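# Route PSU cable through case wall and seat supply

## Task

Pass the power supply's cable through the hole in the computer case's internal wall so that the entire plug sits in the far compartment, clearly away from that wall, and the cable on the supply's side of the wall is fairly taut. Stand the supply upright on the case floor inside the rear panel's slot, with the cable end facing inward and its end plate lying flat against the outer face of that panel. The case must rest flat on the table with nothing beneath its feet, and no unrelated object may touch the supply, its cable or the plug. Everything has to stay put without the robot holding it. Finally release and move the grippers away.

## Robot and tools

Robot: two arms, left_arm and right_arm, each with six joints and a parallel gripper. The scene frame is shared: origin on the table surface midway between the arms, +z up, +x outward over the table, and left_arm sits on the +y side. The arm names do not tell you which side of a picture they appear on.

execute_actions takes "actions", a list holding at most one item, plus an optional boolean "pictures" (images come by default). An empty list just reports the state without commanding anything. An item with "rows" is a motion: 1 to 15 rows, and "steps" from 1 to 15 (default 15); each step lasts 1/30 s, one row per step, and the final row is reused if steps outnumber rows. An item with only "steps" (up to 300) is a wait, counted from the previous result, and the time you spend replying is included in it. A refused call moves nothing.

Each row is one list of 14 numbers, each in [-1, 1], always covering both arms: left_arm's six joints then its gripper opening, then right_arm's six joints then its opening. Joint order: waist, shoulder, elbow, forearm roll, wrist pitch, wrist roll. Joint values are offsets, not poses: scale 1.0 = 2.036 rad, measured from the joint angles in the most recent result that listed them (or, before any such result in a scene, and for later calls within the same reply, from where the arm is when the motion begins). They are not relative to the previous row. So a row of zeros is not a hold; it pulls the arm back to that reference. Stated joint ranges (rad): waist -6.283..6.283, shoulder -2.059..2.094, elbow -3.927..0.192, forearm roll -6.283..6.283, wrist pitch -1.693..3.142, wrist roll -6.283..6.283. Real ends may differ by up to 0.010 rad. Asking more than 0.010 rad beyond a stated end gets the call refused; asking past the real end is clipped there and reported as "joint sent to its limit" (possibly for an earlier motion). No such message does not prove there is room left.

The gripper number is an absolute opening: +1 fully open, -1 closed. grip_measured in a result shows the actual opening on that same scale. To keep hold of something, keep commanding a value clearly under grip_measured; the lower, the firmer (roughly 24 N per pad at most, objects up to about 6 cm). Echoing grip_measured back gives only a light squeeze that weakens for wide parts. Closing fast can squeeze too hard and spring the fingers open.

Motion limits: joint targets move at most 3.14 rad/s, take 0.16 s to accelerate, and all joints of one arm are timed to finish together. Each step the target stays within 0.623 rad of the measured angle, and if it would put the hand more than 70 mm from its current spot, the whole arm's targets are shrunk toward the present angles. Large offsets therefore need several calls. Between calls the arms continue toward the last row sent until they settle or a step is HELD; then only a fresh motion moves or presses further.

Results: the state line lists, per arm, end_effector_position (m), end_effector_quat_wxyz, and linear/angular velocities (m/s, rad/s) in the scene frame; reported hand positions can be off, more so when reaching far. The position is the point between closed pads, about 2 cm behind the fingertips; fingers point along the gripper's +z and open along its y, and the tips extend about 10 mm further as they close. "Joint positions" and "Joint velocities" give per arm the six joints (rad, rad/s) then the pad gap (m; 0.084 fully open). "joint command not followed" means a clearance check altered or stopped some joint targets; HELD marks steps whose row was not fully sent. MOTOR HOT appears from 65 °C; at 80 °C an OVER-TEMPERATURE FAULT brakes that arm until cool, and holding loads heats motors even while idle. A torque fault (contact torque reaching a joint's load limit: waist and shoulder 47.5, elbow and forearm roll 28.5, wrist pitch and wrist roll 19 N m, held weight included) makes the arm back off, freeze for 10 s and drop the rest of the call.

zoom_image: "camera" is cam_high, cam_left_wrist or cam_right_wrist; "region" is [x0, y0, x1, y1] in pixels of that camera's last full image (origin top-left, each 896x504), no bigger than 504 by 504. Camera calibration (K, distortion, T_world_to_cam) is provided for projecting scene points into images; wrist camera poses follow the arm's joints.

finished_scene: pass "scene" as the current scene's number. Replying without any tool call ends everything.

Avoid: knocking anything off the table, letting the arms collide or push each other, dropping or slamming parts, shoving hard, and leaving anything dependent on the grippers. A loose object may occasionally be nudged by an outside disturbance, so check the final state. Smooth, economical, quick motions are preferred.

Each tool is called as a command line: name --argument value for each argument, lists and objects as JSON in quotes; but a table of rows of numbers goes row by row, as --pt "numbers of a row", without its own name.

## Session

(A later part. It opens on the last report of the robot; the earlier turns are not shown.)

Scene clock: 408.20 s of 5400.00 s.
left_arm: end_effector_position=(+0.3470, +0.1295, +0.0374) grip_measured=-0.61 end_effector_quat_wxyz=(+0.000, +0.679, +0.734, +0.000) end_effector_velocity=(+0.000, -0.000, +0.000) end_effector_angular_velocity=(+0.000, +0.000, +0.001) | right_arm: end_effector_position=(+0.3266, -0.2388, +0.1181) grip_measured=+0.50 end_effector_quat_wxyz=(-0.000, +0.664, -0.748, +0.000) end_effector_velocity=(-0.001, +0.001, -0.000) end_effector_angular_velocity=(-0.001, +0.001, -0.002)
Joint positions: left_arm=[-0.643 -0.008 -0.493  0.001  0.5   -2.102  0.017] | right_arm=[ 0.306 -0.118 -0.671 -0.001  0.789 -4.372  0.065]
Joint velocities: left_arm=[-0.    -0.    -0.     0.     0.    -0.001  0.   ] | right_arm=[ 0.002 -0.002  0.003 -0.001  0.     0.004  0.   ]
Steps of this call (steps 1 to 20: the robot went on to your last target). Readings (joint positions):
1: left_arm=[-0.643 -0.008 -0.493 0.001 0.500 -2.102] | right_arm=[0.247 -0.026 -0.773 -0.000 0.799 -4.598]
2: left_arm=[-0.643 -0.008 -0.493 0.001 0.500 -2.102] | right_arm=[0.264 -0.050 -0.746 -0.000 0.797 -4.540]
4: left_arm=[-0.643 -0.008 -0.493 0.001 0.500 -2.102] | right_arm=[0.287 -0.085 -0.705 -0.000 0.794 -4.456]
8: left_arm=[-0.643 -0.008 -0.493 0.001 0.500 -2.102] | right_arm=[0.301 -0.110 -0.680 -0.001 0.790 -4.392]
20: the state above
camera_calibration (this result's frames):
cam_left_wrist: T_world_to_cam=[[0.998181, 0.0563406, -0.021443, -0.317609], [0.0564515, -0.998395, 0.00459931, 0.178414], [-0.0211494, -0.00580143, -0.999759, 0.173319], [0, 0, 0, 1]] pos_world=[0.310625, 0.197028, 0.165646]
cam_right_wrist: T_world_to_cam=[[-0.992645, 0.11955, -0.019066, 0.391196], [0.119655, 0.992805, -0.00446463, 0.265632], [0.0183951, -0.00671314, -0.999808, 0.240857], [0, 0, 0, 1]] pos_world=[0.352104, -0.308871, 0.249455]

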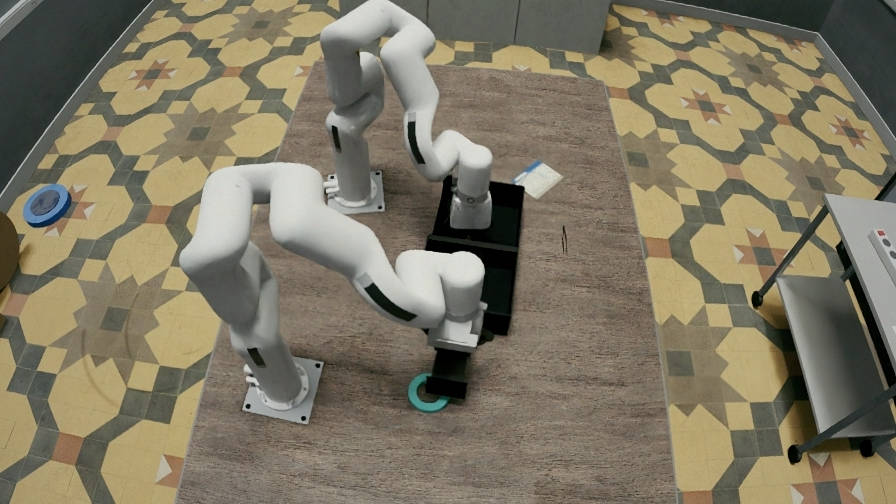

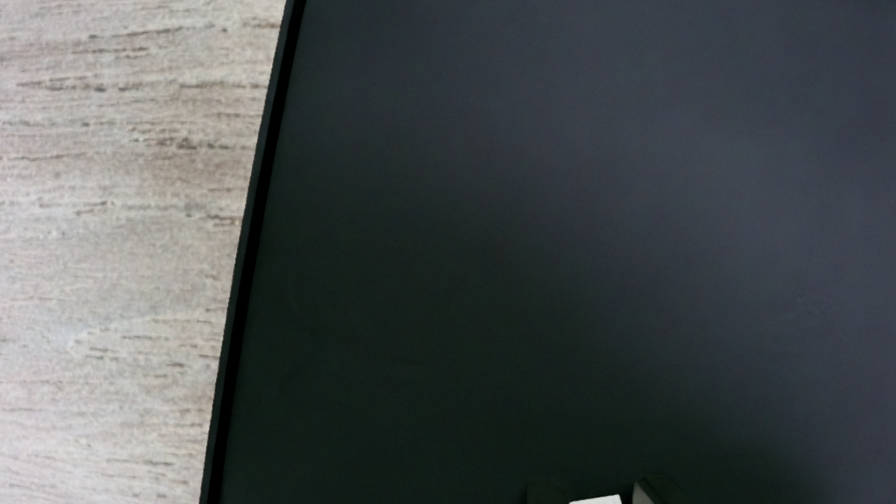

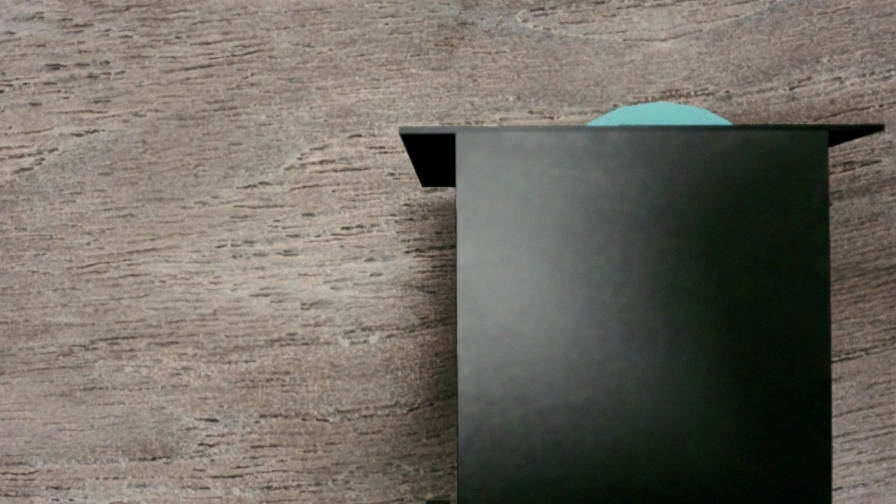

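execute_actions --actions '[{"rows": [[0,0,0,0,0,0,-1,0,-0.0473,-0.0383,0,0.0857,0,-0.3]], "steps": 15}]' --pictures false

execute_actions --actions '[{"steps": 8}]' --pictures false

Scene clock: 420.10 s of 5400.00 s.
left_arm: end_effector_position=(+0.3470, +0.1295, +0.0374) grip_measured=-0.61 end_effector_quat_wxyz=(+0.000, +0.679, +0.734, +0.000) end_effector_velocity=(-0.000, -0.000, -0.000) end_effector_angular_velocity=(+0.000, +0.000, -0.002) | right_arm: end_effector_position=(+0.3253, -0.2391, +0.1705) grip_measured=+0.50 end_effector_quat_wxyz=(+0.002, +0.664, -0.748, -0.001) end_effector_velocity=(+0.002, +0.000, +0.011) end_effector_angular_velocity=(+0.001, -0.006, +0.001)
Joint positions: left_arm=[-0.643 -0.008 -0.493  0.001  0.5   -2.102  0.017] | right_arm=[ 0.306 -0.211 -0.745 -0.001  0.961 -4.372  0.065]
Joint velocities: left_arm=[-0.001 -0.     0.     0.    -0.     0.001 -0.   ] | right_arm=[-0.    -0.013 -0.021 -0.001  0.027 -0.001 -0.   ]
Steps of this call (steps 1 to 15: the robot went on to your last target; steps 16 to 90: nothing new was sent; then 8.40 s passed at rest; steps 91 to 105: all 15 steps of this action). Readings (joint positions):
91: left_arm=[-0.643 -0.008 -0.493 0.001 0.500 -2.102] | right_arm=[0.306 -0.118 -0.671 -0.001 0.789 -4.372]
92: left_arm=[-0.643 -0.008 -0.493 0.001 0.500 -2.102] | right_arm=[0.306 -0.120 -0.672 -0.001 0.793 -4.372]
94: left_arm=[-0.643 -0.008 -0.493 0.001 0.500 -2.102] | right_arm=[0.306 -0.139 -0.685 -0.001 0.835 -4.372]
98: left_arm=[-0.643 -0.008 -0.493 0.001 0.500 -2.102] | right_arm=[0.306 -0.199 -0.741 -0.001 0.927 -4.372]
105: the state above

Scene clock: 420.37 s of 5400.00 s.
left_arm: end_effector_position=(+0.3470, +0.1295, +0.0374) grip_measured=-0.61 end_effector_quat_wxyz=(+0.000, +0.679, +0.734, +0.000) end_effector_velocity=(+0.000, -0.000, +0.000) end_effector_angular_velocity=(-0.000, -0.001, -0.001) | right_arm: end_effector_position=(+0.3264, -0.2389, +0.1728) grip_measured=+0.50 end_effector_quat_wxyz=(+0.000, +0.664, -0.748, +0.000) end_effector_velocity=(-0.001, -0.000, +0.000) end_effector_angular_velocity=(-0.001, +0.002, +0.001)
Joint positions: left_arm=[-0.643 -0.008 -0.493  0.001  0.5   -2.102  0.017] | right_arm=[ 0.306 -0.214 -0.749 -0.001  0.963 -4.372  0.065]
Joint velocities: left_arm=[-0.    -0.    -0.001  0.     0.     0.001  0.   ] | right_arm=[-0.    -0.001  0.    -0.     0.003 -0.001 -0.   ]
Steps of this call (steps 1 to 8: the robot went on to your last target). Readings (joint positions):
1: left_arm=[-0.643 -0.008 -0.493 0.001 0.500 -2.102] | right_arm=[0.306 -0.212 -0.746 -0.001 0.962 -4.372]
2: left_arm=[-0.643 -0.008 -0.493 0.001 0.500 -2.102] | right_arm=[0.306 -0.212 -0.747 -0.001 0.962 -4.372]
4: left_arm=[-0.643 -0.008 -0.493 0.001 0.500 -2.102] | right_arm=[0.306 -0.213 -0.749 -0.001 0.962 -4.372]
8: the state above

execute_actions --actions '[{"rows": [[0.034,-0.028,-0.001,0,0.029,0.049,-1,0.027,0.02,-0.021,0,0.001,0.026,-0.3],[0.034,-0.028,-0.001,0,0.029,0.049,-1,0.027,0.02,-0.021,0,0.001,0.026,-0.3],[0.034,-0.028,-0.001,0,0.029,0.049,-1,0.027,0.02,-0.021,0,0.001,0.026,-0.3],[0.068,-0.057,-0.002,0,0.059,0.097,-1,0.054,0.04,-0.043,0,0.003,0.053,-0.3],[0.068,-0.057,-0.002,0,0.059,0.097,-1,0.054,0.04,-0.043,0,0.003,0.053,-0.3],[0.068,-0.057,-0.002,0,0.059,0.097,-1,0.054,0.04,-0.043,0,0.003,0.053,-0.3],[0.102,-0.085,-0.003,0,0.088,0.146,-1,0.081,0.06,-0.064,0,0.004,0.079,-0.3],[0.102,-0.085,-0.003,0,0.088,0.146,-1,0.081,0.06,-0.064,0,0.004,0.079,-0.3],[0.102,-0.085,-0.003,0,0.088,0.146,-1,0.081,0.06,-0.064,0,0.004,0.079,-0.3],[0.136,-0.113,-0.004,0,0.118,0.194,-1,0.108,0.08,-0.085,0,0.005,0.106,-0.3],[0.136,-0.113,-0.004,0,0.118,0.194,-1,0.108,0.08,-0.085,0,0.005,0.106,-0.3],[0.136,-0.113,-0.004,0,0.118,0.194,-1,0.108,0.08,-0.085,0,0.005,0.106,-0.3],[0.1695,-0.1418,-0.0049,0,0.1472,0.2426,-1,0.1356,0.0996,-0.1063,0,0.0067,0.1321,-0.3]], "steps": 15}]' --pictures false

execute_actions --actions '[{"steps": 20}]'

Scene clock: 427.53 s of 5400.00 s.
left_arm: end_effector_position=(+0.3669, +0.2200, +0.1000) grip_measured=-0.61 end_effector_quat_wxyz=(-0.000, +0.719, +0.695, +0.000) end_effector_velocity=(-0.001, +0.249, +0.164) end_effector_angular_velocity=(+0.002, +0.007, -0.297) | right_arm: end_effector_position=(+0.3420, -0.1403, +0.1737) grip_measured=+0.50 end_effector_quat_wxyz=(+0.000, +0.665, -0.747, +0.000) end_effector_velocity=(+0.005, +0.279, -0.009) end_effector_angular_velocity=(-0.001, +0.005, +0.027)
Joint positions: left_arm=[-0.382 -0.225 -0.501  0.001  0.726 -1.731  0.017] | right_arm=[ 0.518 -0.056 -0.916 -0.001  0.973 -4.164  0.065]
Joint velocities: left_arm=[ 0.698 -0.587 -0.012 -0.     0.607  0.996  0.   ] | right_arm=[ 0.571  0.418 -0.44   0.001  0.027  0.544 -0.   ]
Steps of this call (steps 1 to 15: the robot went on to your last target; steps 16 to 90: nothing new was sent; then 3.67 s passed at rest; steps 91 to 105: all 15 steps of this action). Readings (joint positions):
91: left_arm=[-0.642 -0.008 -0.493 0.001 0.500 -2.102] | right_arm=[0.306 -0.214 -0.749 -0.001 0.963 -4.372]
92: left_arm=[-0.640 -0.010 -0.493 0.001 0.503 -2.098] | right_arm=[0.309 -0.211 -0.752 -0.001 0.964 -4.368]
94: left_arm=[-0.619 -0.027 -0.493 0.001 0.523 -2.066] | right_arm=[0.330 -0.195 -0.768 -0.001 0.964 -4.348]
98: left_arm=[-0.540 -0.094 -0.497 0.001 0.589 -1.956] | right_arm=[0.393 -0.149 -0.818 -0.001 0.967 -4.287]
105: the state above

Scene clock: 428.20 s of 5400.00 s.
left_arm: end_effector_position=(+0.3649, +0.2499, +0.1200) grip_measured=-0.61 end_effector_quat_wxyz=(-0.000, +0.732, +0.682, +0.000) end_effector_velocity=(-0.000, +0.001, +0.000) end_effector_angular_velocity=(-0.000, -0.001, -0.002) | right_arm: end_effector_position=(+0.3415, -0.1091, +0.1729) grip_measured=+0.50 end_effector_quat_wxyz=(+0.000, +0.666, -0.746, +0.000) end_effector_velocity=(+0.000, +0.001, +0.000) end_effector_angular_velocity=(+0.001, -0.001, +0.002)
Joint positions: left_arm=[-0.298 -0.296 -0.503  0.001  0.8   -1.609  0.017] | right_arm=[ 0.581 -0.011 -0.965 -0.001  0.977 -4.103  0.065]
Joint velocities: left_arm=[ 0.002 -0.002  0.001  0.     0.001  0.004  0.   ] | right_arm=[ 0.002  0.001 -0.002  0.    -0.     0.    -0.   ]
Steps of this call (steps 1 to 20: the robot went on to your last target). Readings (joint positions):
1: left_arm=[-0.360 -0.244 -0.502 0.001 0.745 -1.700] | right_arm=[0.537 -0.043 -0.930 -0.000 0.974 -4.147]
2: left_arm=[-0.341 -0.260 -0.502 0.001 0.760 -1.674] | right_arm=[0.551 -0.033 -0.941 -0.000 0.974 -4.135]
4: left_arm=[-0.318 -0.280 -0.504 0.001 0.780 -1.641] | right_arm=[0.568 -0.022 -0.954 -0.000 0.975 -4.119]
8: left_arm=[-0.303 -0.292 -0.502 0.001 0.795 -1.617] | right_arm=[0.577 -0.014 -0.962 -0.001 0.977 -4.107]
20: the state above
camera_calibration (this result's frames):
cam_left_wrist: T_world_to_cam=[[0.995473, -0.0922744, -0.0227861, -0.302187], [-0.0922077, -0.995732, 0.00396419, 0.350957], [-0.0230546, -0.00184519, -0.999733, 0.256728], [0, 0, 0, 1]] pos_world=[0.339099, 0.322049, 0.248382]
cam_right_wrist: T_world_to_cam=[[-0.993445, 0.11279, -0.0186102, 0.390893], [0.112897, 0.993595, -0.00481721, 0.137713], [0.0179477, -0.00688668, -0.999815, 0.29644], [0, 0, 0, 1]] pos_world=[0.367463, -0.178878, 0.304323]

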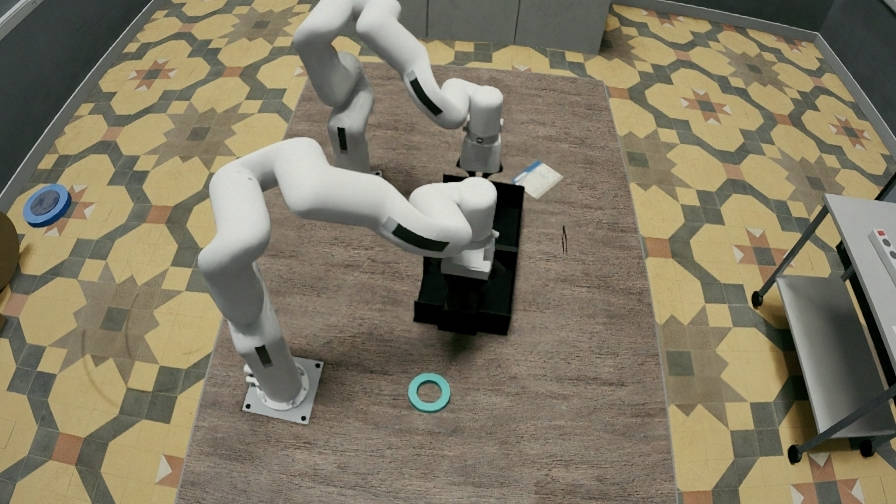

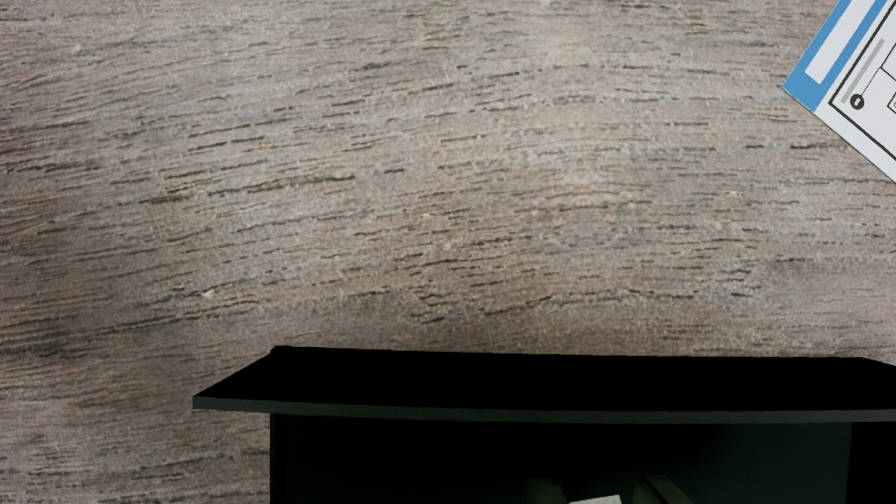

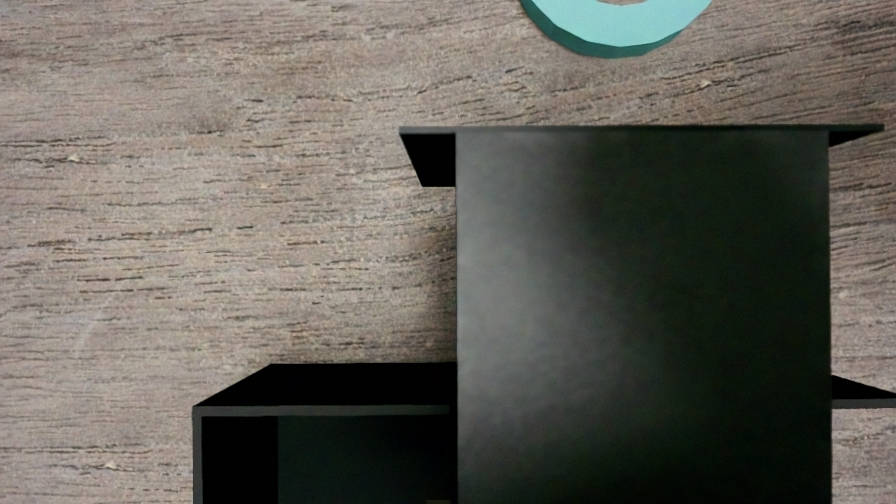

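zoom_image --camera "cam_right_wrist" --region '[340, 340, 540, 504]'

Region (340, 340, 540, 504) of cam_right_wrist's 896x504 image, scaled by 2.520, with more detail than that image has; it fills the top 413 rows of this view, and the rest is white.

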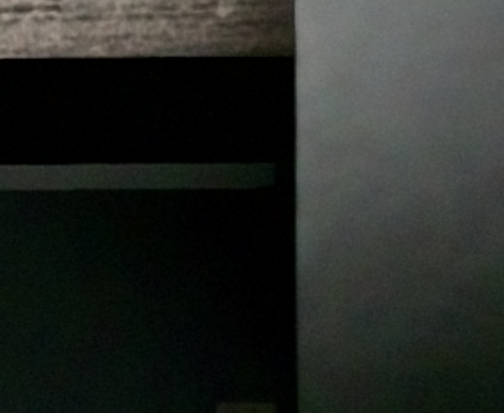

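execute_actions --actions '[{"rows": [[0.0431,-0.0411,-0.0432,0,0.0837,0.0437,-1,0.0259,0.0294,-0.035,0,0.0051,0.0255,-0.3]], "steps": 15}]' --pictures false

execute_actions --actions '[{"steps": 12}]'

Scene clock: 437.70 s of 5400.00 s.
left_arm: end_effector_position=(+0.3697, +0.2794, +0.1689) grip_measured=-0.61 end_effector_quat_wxyz=(-0.000, +0.732, +0.681, -0.000) end_effector_velocity=(+0.000, +0.004, +0.009) end_effector_angular_velocity=(+0.000, +0.001, -0.004) | right_arm: end_effector_position=(+0.3453, -0.0792, +0.1731) grip_measured=+0.50 end_effector_quat_wxyz=(+0.000, +0.666, -0.746, +0.000) end_effector_velocity=(+0.002, +0.005, +0.002) end_effector_angular_velocity=(+0.004, -0.006, -0.002)
Joint positions: left_arm=[-0.212 -0.378 -0.589  0.001  0.967 -1.521  0.017] | right_arm=[ 0.633  0.048 -1.035 -0.001  0.987 -4.052  0.065]
Joint velocities: left_arm=[ 0.012 -0.012 -0.016 -0.     0.029  0.016  0.   ] | right_arm=[ 0.006  0.006 -0.013  0.     0.     0.008 -0.   ]
Steps of this call (steps 1 to 15: the robot went on to your last target; steps 16 to 90: nothing new was sent; then 6.00 s passed at rest; steps 91 to 105: all 15 steps of this action). Readings (joint positions):
91: left_arm=[-0.297 -0.297 -0.503 0.001 0.800 -1.608] | right_arm=[0.582 -0.011 -0.966 -0.001 0.977 -4.103]
92: left_arm=[-0.296 -0.298 -0.505 0.001 0.805 -1.606] | right_arm=[0.584 -0.008 -0.969 -0.001 0.978 -4.100]
94: left_arm=[-0.276 -0.315 -0.522 0.001 0.846 -1.585] | right_arm=[0.602 0.014 -0.994 -0.001 0.982 -4.081]
98: left_arm=[-0.226 -0.367 -0.579 0.001 0.936 -1.537] | right_arm=[0.629 0.041 -1.028 -0.000 0.985 -4.059]
105: the state above

Scene clock: 438.10 s of 5400.00 s.
left_arm: end_effector_position=(+0.3701, +0.2799, +0.1702) grip_measured=-0.61 end_effector_quat_wxyz=(-0.000, +0.732, +0.681, +0.000) end_effector_velocity=(+0.000, -0.000, +0.001) end_effector_angular_velocity=(-0.000, -0.001, -0.002) | right_arm: end_effector_position=(+0.3455, -0.0786, +0.1732) grip_measured=+0.50 end_effector_quat_wxyz=(-0.000, +0.666, -0.746, +0.000) end_effector_velocity=(+0.000, +0.000, +0.000) end_effector_angular_velocity=(+0.001, -0.001, +0.000)
Joint positions: left_arm=[-0.21  -0.38  -0.591  0.001  0.97  -1.52   0.017] | right_arm=[ 0.634  0.049 -1.036 -0.001  0.987 -4.051  0.065]
Joint velocities: left_arm=[-0.    -0.001 -0.001  0.     0.     0.002  0.   ] | right_arm=[ 0.    -0.    -0.001 -0.    -0.     0.     0.   ]
Steps of this call (steps 1 to 12: the robot went on to your last target). Readings (joint positions):
1: left_arm=[-0.211 -0.379 -0.589 0.001 0.968 -1.521] | right_arm=[0.633 0.048 -1.036 -0.001 0.987 -4.052]
2: left_arm=[-0.211 -0.379 -0.590 0.001 0.969 -1.521] | right_arm=[0.634 0.048 -1.036 -0.001 0.987 -4.052]
4: left_arm=[-0.211 -0.379 -0.590 0.001 0.970 -1.520] | right_arm=[0.634 0.048 -1.036 -0.001 0.987 -4.052]
8: left_arm=[-0.210 -0.380 -0.591 0.001 0.970 -1.520] | right_arm=[0.634 0.049 -1.036 -0.001 0.987 -4.051]
12: the state above
camera_calibration (this result's frames):
cam_left_wrist: T_world_to_cam=[[0.995384, -0.093462, -0.021819, -0.303196], [-0.0933998, -0.995621, 0.00385636, 0.381528], [-0.0220839, -0.00180066, -0.999754, 0.306698], [0, 0, 0, 1]] pos_world=[0.344204, 0.352072, 0.298536]
cam_right_wrist: T_world_to_cam=[[-0.993512, 0.112052, -0.0194448, 0.391547], [0.112154, 0.993682, -0.00420744, 0.107212], [0.0188505, -0.00636095, -0.999802, 0.2966], [0, 0, 0, 1]] pos_world=[0.371391, -0.148522, 0.304606]

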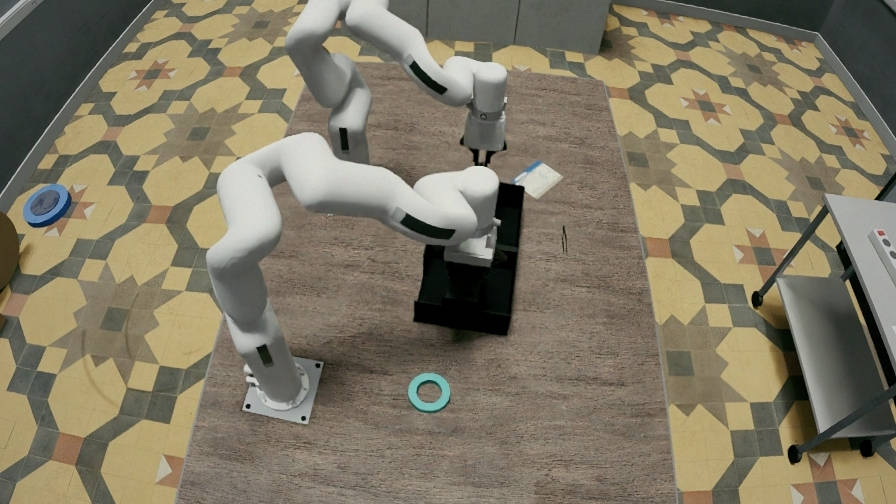

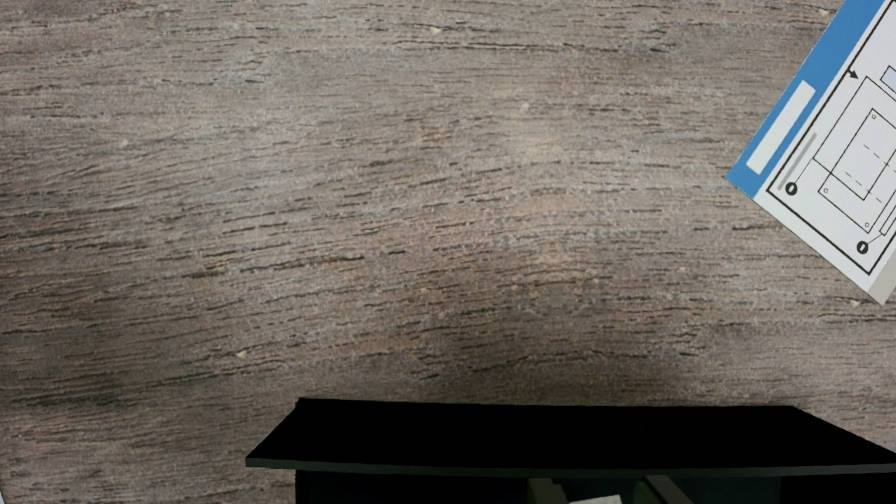

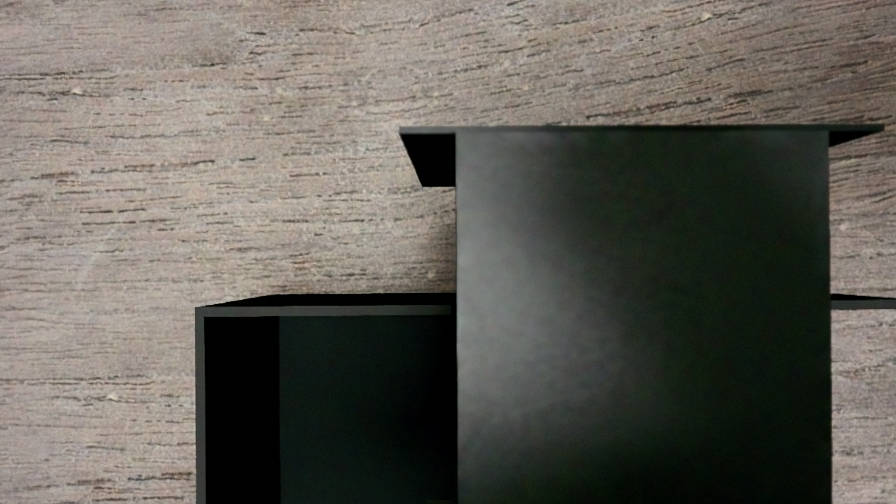

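execute_actions --actions '[{"rows": [[0,0,0,0,0,0,-1,0,0.015,0.0142,0,-0.029,0,-0.3],[0,0,0,0,0,0,-1,0,0.015,0.0142,0,-0.029,0,-0.3],[0,0,0,0,0,0,-1,0,0.015,0.0142,0,-0.029,0,-0.3],[0,0,0,0,0,0,-1,0,0.015,0.0142,0,-0.029,0,-0.3],[0,0,0,0,0,0,-1,0,0.015,0.0142,0,-0.029,0,-0.3],[0,0,0,0,0,0,-1,0,0.0301,0.0284,0,-0.0585,0,-0.3]], "steps": 15}]' --pictures false

execute_actions --actions '[{"steps": 12}]'

Scene clock: 442.57 s of 5400.00 s.
left_arm: end_effector_position=(+0.3701, +0.2799, +0.1702) grip_measured=-0.61 end_effector_quat_wxyz=(+0.000, +0.732, +0.681, +0.000) end_effector_velocity=(-0.000, -0.000, -0.000) end_effector_angular_velocity=(+0.000, +0.001, -0.002) | right_arm: end_effector_position=(+0.3454, -0.0787, +0.1318) grip_measured=+0.49 end_effector_quat_wxyz=(+0.000, +0.666, -0.746, +0.000) end_effector_velocity=(+0.004, +0.005, -0.007) end_effector_angular_velocity=(+0.015, -0.020, +0.001)
Joint positions: left_arm=[-0.21  -0.38  -0.591  0.001  0.97  -1.52   0.017] | right_arm=[ 0.634  0.108 -0.981 -0.001  0.873 -4.051  0.065]
Joint velocities: left_arm=[-0.    -0.     0.    -0.     0.     0.001 -0.   ] | right_arm=[ 0.004  0.013  0.012  0.003 -0.049  0.002  0.   ]
Steps of this call (steps 1 to 15: the robot went on to your last target; steps 16 to 90: nothing new was sent; then 0.97 s passed at rest; steps 91 to 105: all 15 steps of this action). Readings (joint positions):
91: left_arm=[-0.210 -0.380 -0.591 0.001 0.970 -1.520] | right_arm=[0.634 0.049 -1.036 -0.001 0.987 -4.051]
92: left_arm=[-0.210 -0.380 -0.591 0.001 0.970 -1.520] | right_arm=[0.634 0.050 -1.035 -0.001 0.983 -4.051]
94: left_arm=[-0.210 -0.380 -0.591 0.001 0.970 -1.520] | right_arm=[0.634 0.060 -1.027 -0.001 0.960 -4.051]
98: left_arm=[-0.210 -0.380 -0.591 0.001 0.970 -1.520] | right_arm=[0.634 0.083 -1.004 -0.001 0.921 -4.051]
105: the state above

Scene clock: 442.97 s of 5400.00 s.
left_arm: end_effector_position=(+0.3701, +0.2799, +0.1702) grip_measured=-0.61 end_effector_quat_wxyz=(-0.000, +0.732, +0.681, +0.000) end_effector_velocity=(-0.000, -0.000, -0.000) end_effector_angular_velocity=(+0.000, +0.001, +0.001) | right_arm: end_effector_position=(+0.3455, -0.0786, +0.1305) grip_measured=+0.49 end_effector_quat_wxyz=(-0.000, +0.666, -0.746, +0.000) end_effector_velocity=(-0.000, -0.000, -0.000) end_effector_angular_velocity=(+0.000, +0.000, -0.000)
Joint positions: left_arm=[-0.21  -0.38  -0.591  0.001  0.97  -1.52   0.017] | right_arm=[ 0.634  0.11  -0.979 -0.001  0.868 -4.051  0.065]
Joint velocities: left_arm=[-0.     0.     0.001  0.     0.    -0.001 -0.   ] | right_arm=[-0.     0.001  0.001  0.    -0.001  0.    -0.   ]
Steps of this call (steps 1 to 12: the robot went on to your last target). Readings (joint positions):
1: left_arm=[-0.210 -0.380 -0.591 0.001 0.970 -1.520] | right_arm=[0.634 0.108 -0.980 -0.001 0.872 -4.051]
2: left_arm=[-0.210 -0.380 -0.591 0.001 0.970 -1.520] | right_arm=[0.634 0.109 -0.980 -0.001 0.871 -4.051]
4: left_arm=[-0.210 -0.380 -0.591 0.001 0.970 -1.520] | right_arm=[0.634 0.109 -0.980 -0.001 0.869 -4.051]
8: left_arm=[-0.210 -0.380 -0.591 0.001 0.970 -1.520] | right_arm=[0.634 0.110 -0.979 -0.001 0.868 -4.051]
12: the state above
camera_calibration (this result's frames):
cam_left_wrist: T_world_to_cam=[[0.995384, -0.093461, -0.0218172, -0.303197], [-0.0933988, -0.995621, 0.00385603, 0.381528], [-0.0220821, -0.00180053, -0.999755, 0.306698], [0, 0, 0, 1]] pos_world=[0.344204, 0.352073, 0.298536]
cam_right_wrist: T_world_to_cam=[[-0.993516, 0.111993, -0.0195683, 0.390807], [0.112092, 0.99369, -0.00403021, 0.106932], [0.0189935, -0.00619753, -0.9998, 0.253895], [0, 0, 0, 1]] pos_world=[0.371464, -0.148451, 0.261923]

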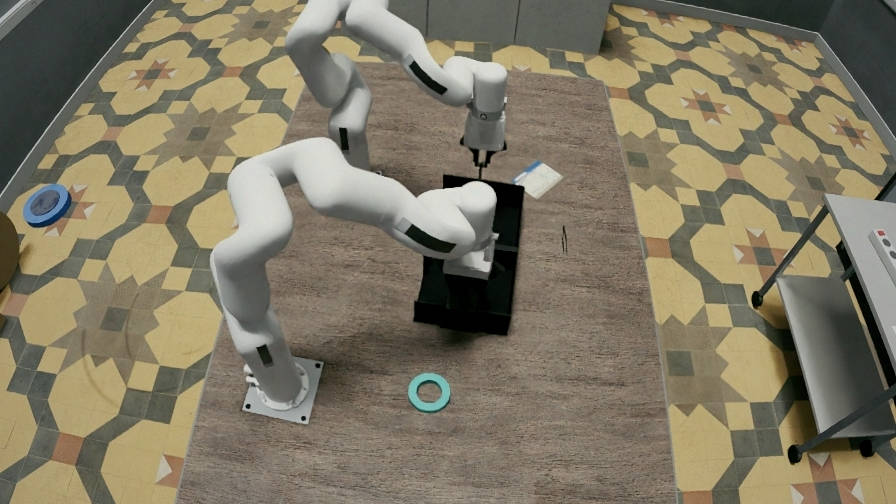

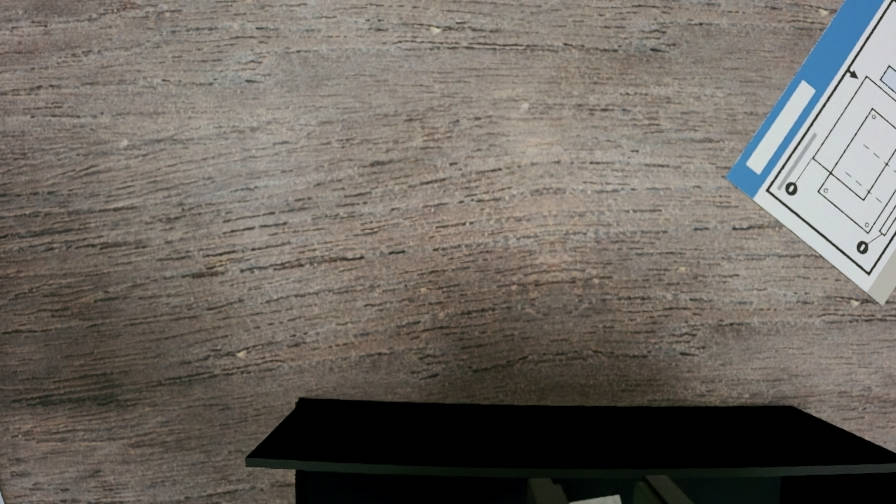

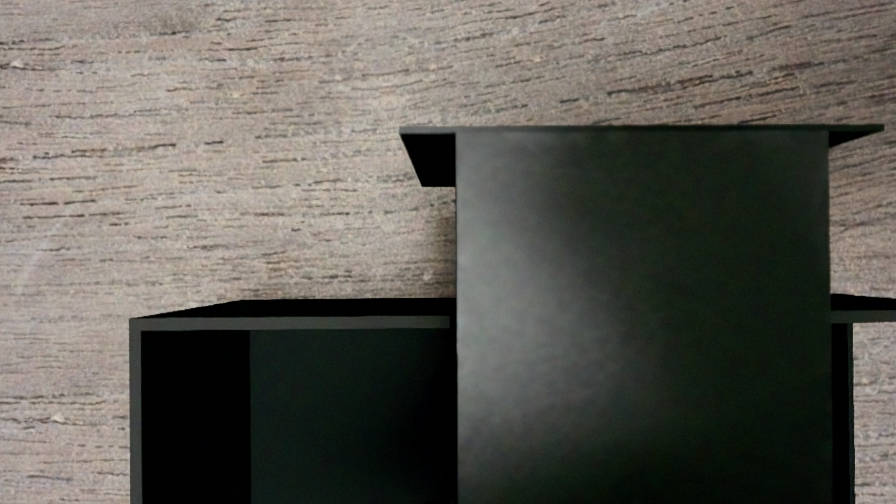

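execute_actions --actions '[{"rows": [[0,0,0,0,0,0,-1,0,0.017,0.0092,0,-0.026,0,-0.3],[0,0,0,0,0,0,-1,0,0.017,0.0092,0,-0.026,0,-0.3],[0,0,0,0,0,0,-1,0,0.017,0.0092,0,-0.026,0,-0.3],[0,0,0,0,0,0,-1,0,0.017,0.0092,0,-0.026,0,-0.3],[0,0,0,0,0,0,-1,0,0.017,0.0092,0,-0.026,0,-0.3],[0,0,0,0,0,0,-1,0,0.0336,0.0184,0,-0.0515,0,-0.3]], "steps": 15}]' --pictures false

execute_actions --actions '[{"steps": 12}]'

Scene clock: 448.87 s of 5400.00 s.
left_arm: end_effector_position=(+0.3700, +0.2799, +0.1702) grip_measured=-0.61 end_effector_quat_wxyz=(-0.000, +0.732, +0.681, +0.000) end_effector_velocity=(+0.000, +0.000, +0.000) end_effector_angular_velocity=(+0.000, -0.000, +0.000) | right_arm: end_effector_position=(+0.3452, -0.0788, +0.0933) grip_measured=+0.49 end_effector_quat_wxyz=(+0.000, +0.666, -0.746, +0.000) end_effector_velocity=(+0.000, +0.004, -0.009) end_effector_angular_velocity=(+0.008, -0.007, +0.001)
Joint positions: left_arm=[-0.21  -0.38  -0.591  0.001  0.97  -1.52   0.017] | right_arm=[ 0.634  0.176 -0.943 -0.001  0.767 -4.051  0.065]
Joint velocities: left_arm=[ 0. -0. -0.  0.  0.  0. -0.] | right_arm=[ 0.005  0.018  0.01   0.004 -0.039  0.002  0.   ]
Steps of this call (steps 1 to 15: the robot went on to your last target; steps 16 to 90: nothing new was sent; then 2.40 s passed at rest; steps 91 to 105: all 15 steps of this action). Readings (joint positions):
91: left_arm=[-0.210 -0.380 -0.591 0.001 0.970 -1.520] | right_arm=[0.634 0.110 -0.979 -0.001 0.868 -4.051]
92: left_arm=[-0.210 -0.380 -0.591 0.001 0.970 -1.520] | right_arm=[0.634 0.112 -0.978 -0.001 0.864 -4.051]
94: left_arm=[-0.210 -0.380 -0.591 0.001 0.970 -1.520] | right_arm=[0.634 0.124 -0.973 -0.000 0.843 -4.051]
98: left_arm=[-0.210 -0.380 -0.591 0.001 0.970 -1.520] | right_arm=[0.634 0.149 -0.958 -0.001 0.808 -4.051]
105: the state above

Scene clock: 449.27 s of 5400.00 s.
left_arm: end_effector_position=(+0.3701, +0.2799, +0.1702) grip_measured=-0.61 end_effector_quat_wxyz=(-0.000, +0.732, +0.681, +0.000) end_effector_velocity=(+0.000, +0.000, -0.000) end_effector_angular_velocity=(-0.000, -0.000, +0.000) | right_arm: end_effector_position=(+0.3452, -0.0787, +0.0921) grip_measured=+0.50 end_effector_quat_wxyz=(+0.000, +0.667, -0.745, +0.000) end_effector_velocity=(-0.000, -0.001, -0.001) end_effector_angular_velocity=(-0.001, +0.001, +0.001)
Joint positions: left_arm=[-0.21  -0.38  -0.591  0.001  0.97  -1.52   0.017] | right_arm=[ 0.634  0.178 -0.941 -0.001  0.763 -4.051  0.065]
Joint velocities: left_arm=[ 0.  0.  0. -0. -0. -0.  0.] | right_arm=[-0.     0.001  0.002 -0.001 -0.001 -0.    -0.   ]
Steps of this call (steps 1 to 12: the robot went on to your last target). Readings (joint positions):
1: left_arm=[-0.210 -0.380 -0.591 0.001 0.970 -1.520] | right_arm=[0.634 0.176 -0.942 -0.001 0.766 -4.051]
2: left_arm=[-0.210 -0.380 -0.591 0.001 0.970 -1.520] | right_arm=[0.634 0.177 -0.942 -0.001 0.766 -4.051]
4: left_arm=[-0.210 -0.380 -0.591 0.001 0.970 -1.520] | right_arm=[0.634 0.177 -0.942 -0.001 0.765 -4.051]
8: left_arm=[-0.210 -0.380 -0.591 0.001 0.970 -1.520] | right_arm=[0.634 0.178 -0.941 -0.001 0.764 -4.051]
12: the state above
camera_calibration (this result's frames):
cam_left_wrist: T_world_to_cam=[[0.995384, -0.0934618, -0.0218188, -0.303196], [-0.0933996, -0.995621, 0.00385626, 0.381528], [-0.0220837, -0.00180058, -0.999755, 0.306698], [0, 0, 0, 1]] pos_world=[0.344204, 0.352072, 0.298536]
cam_right_wrist: T_world_to_cam=[[-0.993537, 0.111946, -0.0187654, 0.389667], [0.11205, 0.993692, -0.0045624, 0.107038], [0.0181363, -0.00663558, -0.999814, 0.215749], [0, 0, 0, 1]] pos_world=[0.371242, -0.148553, 0.22351]

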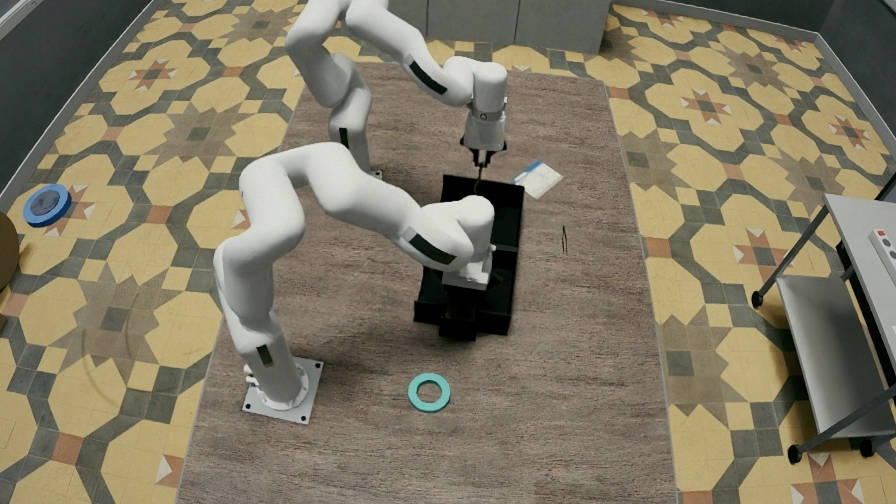

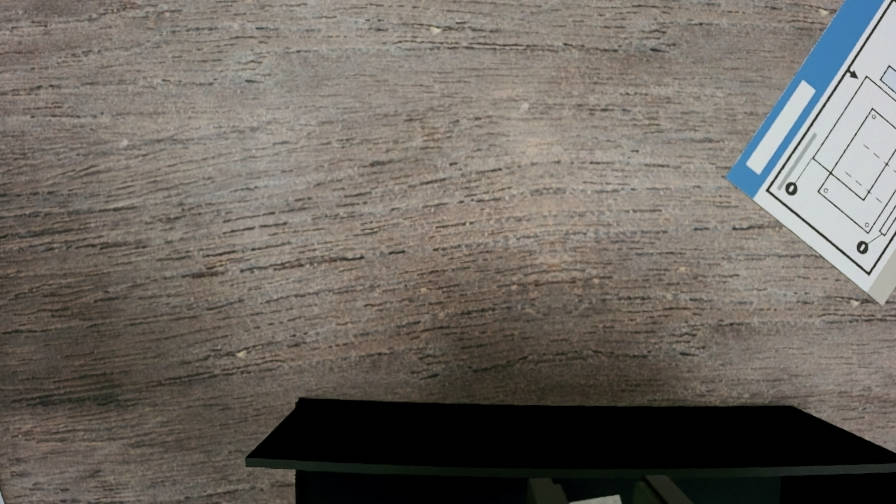

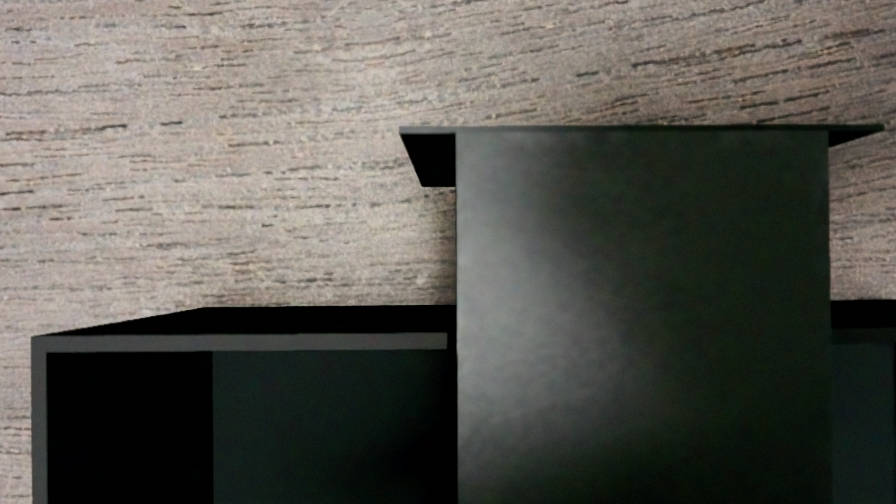

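execute_actions --actions '[{"rows": [[0.021,-0.009,-0.029,0,0.038,0.021,-1,0.0145,0.0174,-0.024,0,0.0066,0.0145,-0.3],[0.021,-0.009,-0.029,0,0.038,0.021,-1,0.0145,0.0174,-0.024,0,0.0066,0.0145,-0.3],[0.021,-0.009,-0.029,0,0.038,0.021,-1,0.0145,0.0174,-0.024,0,0.0066,0.0145,-0.3],[0.021,-0.009,-0.029,0,0.038,0.021,-1,0.0145,0.0174,-0.024,0,0.0066,0.0145,-0.3],[0.021,-0.009,-0.029,0,0.038,0.021,-1,0.0145,0.0174,-0.024,0,0.0066,0.0145,-0.3],[0.021,-0.009,-0.029,0,0.038,0.021,-1,0.0145,0.0174,-0.024,0,0.0066,0.0145,-0.3],[0.0419,-0.0179,-0.0584,0,0.0768,0.0417,-1,0.0291,0.0348,-0.0481,0,0.0133,0.029,-0.3]], "steps": 15}]' --pictures false

execute_actions --actions '[{"steps": 15}]'

Scene clock: 461.00 s of 5400.00 s.
left_arm: end_effector_position=(+0.3754, +0.3083, +0.2178) grip_measured=-0.61 end_effector_quat_wxyz=(+0.000, +0.732, +0.682, +0.001) end_effector_velocity=(-0.011, +0.016, +0.015) end_effector_angular_velocity=(-0.003, +0.045, -0.007) | right_arm: end_effector_position=(+0.3495, -0.0431, +0.0923) grip_measured=+0.50 end_effector_quat_wxyz=(-0.000, +0.667, -0.745, +0.000) end_effector_velocity=(-0.003, +0.007, -0.005) end_effector_angular_velocity=(-0.025, +0.022, +0.000)
Joint positions: left_arm=[-0.129 -0.415 -0.704  0.001  1.117 -1.44   0.017] | right_arm=[ 0.691  0.245 -1.035 -0.001  0.789 -3.996  0.065]
Joint velocities: left_arm=[ 0.046 -0.01  -0.047 -0.001  0.102  0.053 -0.   ] | right_arm=[ 0.018  0.034 -0.038 -0.012  0.037  0.026 -0.   ]
Steps of this call (steps 1 to 15: the robot went on to your last target; steps 16 to 90: nothing new was sent; then 8.23 s passed at rest; steps 91 to 105: all 15 steps of this action). Readings (joint positions):
91: left_arm=[-0.210 -0.380 -0.591 0.001 0.970 -1.520] | right_arm=[0.634 0.178 -0.941 -0.001 0.763 -4.051]
92: left_arm=[-0.208 -0.381 -0.593 0.001 0.975 -1.517] | right_arm=[0.636 0.181 -0.945 -0.001 0.765 -4.049]
94: left_arm=[-0.193 -0.386 -0.612 0.001 1.003 -1.502] | right_arm=[0.647 0.195 -0.963 -0.001 0.770 -4.038]
98: left_arm=[-0.171 -0.397 -0.646 0.001 1.041 -1.481] | right_arm=[0.663 0.211 -0.988 -0.001 0.776 -4.023]
105: the state above

Scene clock: 461.50 s of 5400.00 s.
left_arm: end_effector_position=(+0.3749, +0.3098, +0.2199) grip_measured=-0.61 end_effector_quat_wxyz=(-0.000, +0.732, +0.681, -0.000) end_effector_velocity=(+0.000, -0.000, +0.000) end_effector_angular_velocity=(+0.000, -0.001, -0.003) | right_arm: end_effector_position=(+0.3493, -0.0425, +0.0915) grip_measured=+0.50 end_effector_quat_wxyz=(+0.001, +0.666, -0.746, +0.000) end_effector_velocity=(+0.000, +0.001, +0.000) end_effector_angular_velocity=(+0.001, -0.001, +0.000)
Joint positions: left_arm=[-0.125 -0.416 -0.71   0.001  1.127 -1.435  0.017] | right_arm=[ 0.692  0.249 -1.038 -0.001  0.791 -3.993  0.065]
Joint velocities: left_arm=[-0.    -0.    -0.001  0.     0.     0.003  0.   ] | right_arm=[ 0.001  0.    -0.001  0.001 -0.     0.     0.   ]
Steps of this call (steps 1 to 15: the robot went on to your last target). Readings (joint positions):
1: left_arm=[-0.128 -0.415 -0.705 0.001 1.120 -1.439] | right_arm=[0.691 0.246 -1.035 -0.001 0.790 -3.995]
2: left_arm=[-0.127 -0.415 -0.706 0.001 1.122 -1.437] | right_arm=[0.691 0.247 -1.036 -0.001 0.790 -3.994]
4: left_arm=[-0.126 -0.416 -0.707 0.001 1.124 -1.436] | right_arm=[0.692 0.248 -1.037 -0.001 0.791 -3.993]
8: left_arm=[-0.125 -0.416 -0.709 0.001 1.126 -1.435] | right_arm=[0.692 0.249 -1.038 -0.001 0.792 -3.993]
15: the state above
All arms were judged still, so your last target was given up. Only a new action makes them travel on or press farther. Fingers that are still opening or closing keep moving.
camera_calibration (this result's frames):
cam_left_wrist: T_world_to_cam=[[0.995397, -0.0930221, -0.023062, -0.30398], [-0.0929554, -0.995662, 0.00395071, 0.41138], [-0.0233294, -0.00178879, -0.999726, 0.356973], [0, 0, 0, 1]] pos_world=[0.349149, 0.381957, 0.348239]
cam_right_wrist: T_world_to_cam=[[-0.993551, 0.112061, -0.0173007, 0.389572], [0.112186, 0.993666, -0.00641681, 0.0707179], [0.0164721, -0.00831633, -0.99983, 0.215842], [0, 0, 0, 1]] pos_world=[0.37557, -0.112131, 0.222999]

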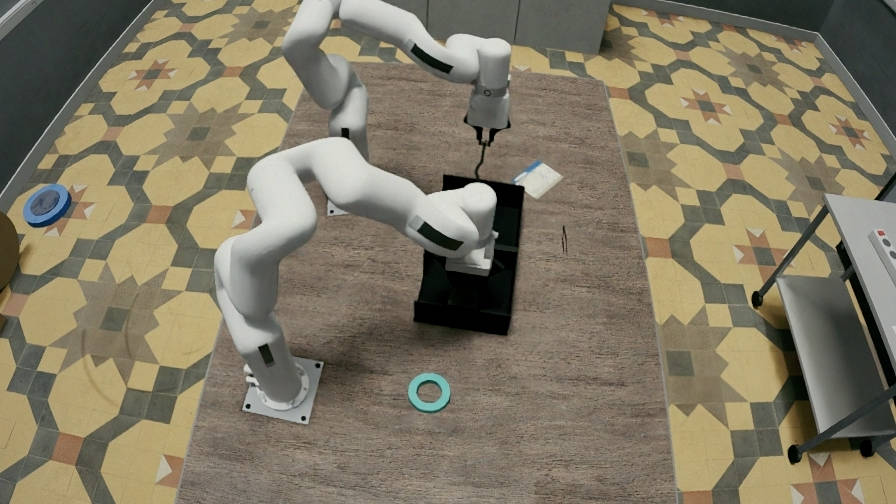

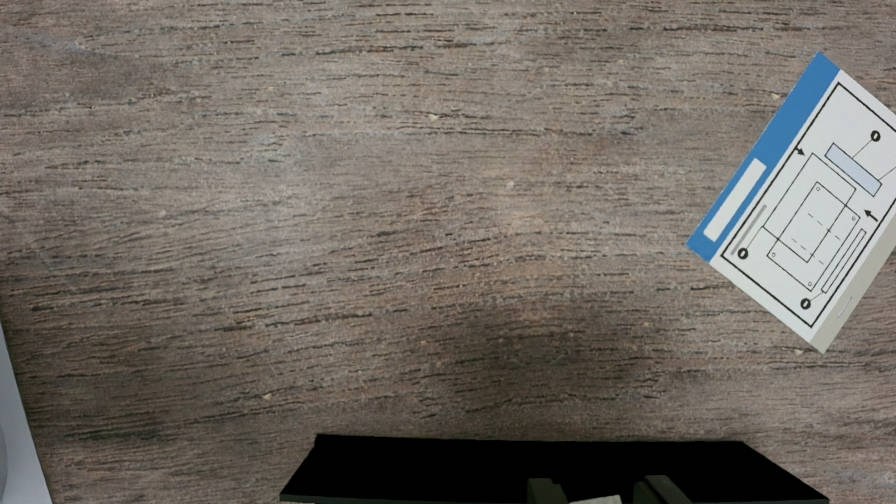

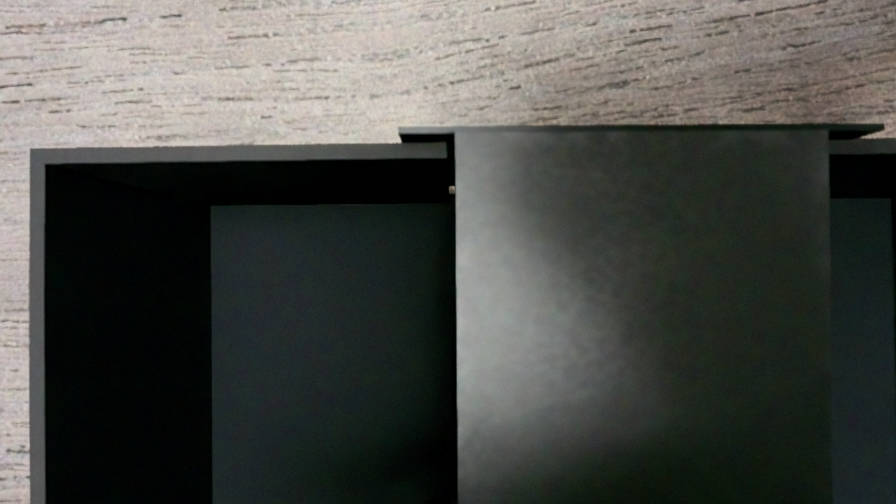

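execute_actions --actions '[{"rows": [[0,0,0,0,0,0,-1,0,0.0053,0.0029,0,-0.0082,0,-0.3]], "steps": 15}]' --pictures false

execute_actions --actions '[{"rows": [[0,0,0,0,0,0,-1,0,0,0,0,0,0,1]], "steps": 15}]' --pictures false

Scene clock: 464.70 s of 5400.00 s.
left_arm: end_effector_position=(+0.3749, +0.3098, +0.2199) grip_measured=-0.61 end_effector_quat_wxyz=(-0.000, +0.732, +0.681, -0.000) end_effector_velocity=(-0.000, +0.000, +0.000) end_effector_angular_velocity=(+0.000, +0.000, +0.003) | right_arm: end_effector_position=(+0.3495, -0.0420, +0.0860) grip_measured=+0.50 end_effector_quat_wxyz=(+0.000, +0.667, -0.745, +0.000) end_effector_velocity=(-0.002, -0.001, -0.002) end_effector_angular_velocity=(-0.002, +0.005, -0.001)
Joint positions: left_arm=[-0.125 -0.416 -0.71   0.001  1.127 -1.435  0.017] | right_arm=[ 0.693  0.259 -1.033 -0.001  0.774 -3.993  0.065]
Joint velocities: left_arm=[ 0.    -0.    -0.     0.     0.    -0.002 -0.   ] | right_arm=[ 0.001  0.002  0.004  0.001 -0.     0.001 -0.   ]
Steps of this call (steps 1 to 81: nothing new was sent; steps 82 to 96: all 15 steps of this action). Readings (joint positions):
82: left_arm=[-0.125 -0.416 -0.710 0.001 1.127 -1.435] | right_arm=[0.693 0.249 -1.039 -0.001 0.790 -3.992]
83: left_arm=[-0.125 -0.416 -0.710 0.001 1.127 -1.435] | right_arm=[0.693 0.250 -1.039 -0.001 0.788 -3.992]
85: left_arm=[-0.125 -0.416 -0.710 0.001 1.127 -1.435] | right_arm=[0.693 0.254 -1.037 -0.001 0.782 -3.992]
89: left_arm=[-0.125 -0.416 -0.710 0.001 1.127 -1.435] | right_arm=[0.693 0.258 -1.035 -0.001 0.775 -3.993]
96: the state above

Scene clock: 465.20 s of 5400.00 s.
left_arm: end_effector_position=(+0.3749, +0.3098, +0.2199) grip_measured=-0.61 end_effector_quat_wxyz=(-0.000, +0.732, +0.681, -0.000) end_effector_velocity=(-0.000, +0.000, -0.000) end_effector_angular_velocity=(-0.000, +0.000, -0.001) | right_arm: end_effector_position=(+0.3498, -0.0417, +0.0864) grip_measured=+1.00 end_effector_quat_wxyz=(-0.001, +0.667, -0.745, +0.000) end_effector_velocity=(-0.001, -0.002, -0.002) end_effector_angular_velocity=(-0.005, +0.006, -0.000)
Joint positions: left_arm=[-0.125 -0.416 -0.71   0.001  1.127 -1.435  0.017] | right_arm=[ 0.693  0.259 -1.034 -0.001  0.774 -3.993  0.084]
Joint velocities: left_arm=[ 0.001 -0.     0.001 -0.     0.     0.002 -0.   ] | right_arm=[-0.002  0.002  0.003 -0.001  0.002 -0.001  0.   ]
Steps of this call (steps 1 to 15: all 15 steps of this action). Readings (joint positions):
1: left_arm=[-0.125 -0.416 -0.710 0.001 1.127 -1.435] | right_arm=[0.693 0.260 -1.033 -0.001 0.774 -3.993]
2: left_arm=[-0.125 -0.416 -0.710 0.001 1.127 -1.435] | right_arm=[0.693 0.260 -1.033 -0.001 0.773 -3.992]
4: left_arm=[-0.125 -0.416 -0.710 0.001 1.127 -1.435] | right_arm=[0.694 0.257 -1.039 0.000 0.771 -3.992]
8: left_arm=[-0.125 -0.416 -0.710 0.001 1.127 -1.435] | right_arm=[0.694 0.257 -1.037 -0.000 0.772 -3.992]
15: the state above


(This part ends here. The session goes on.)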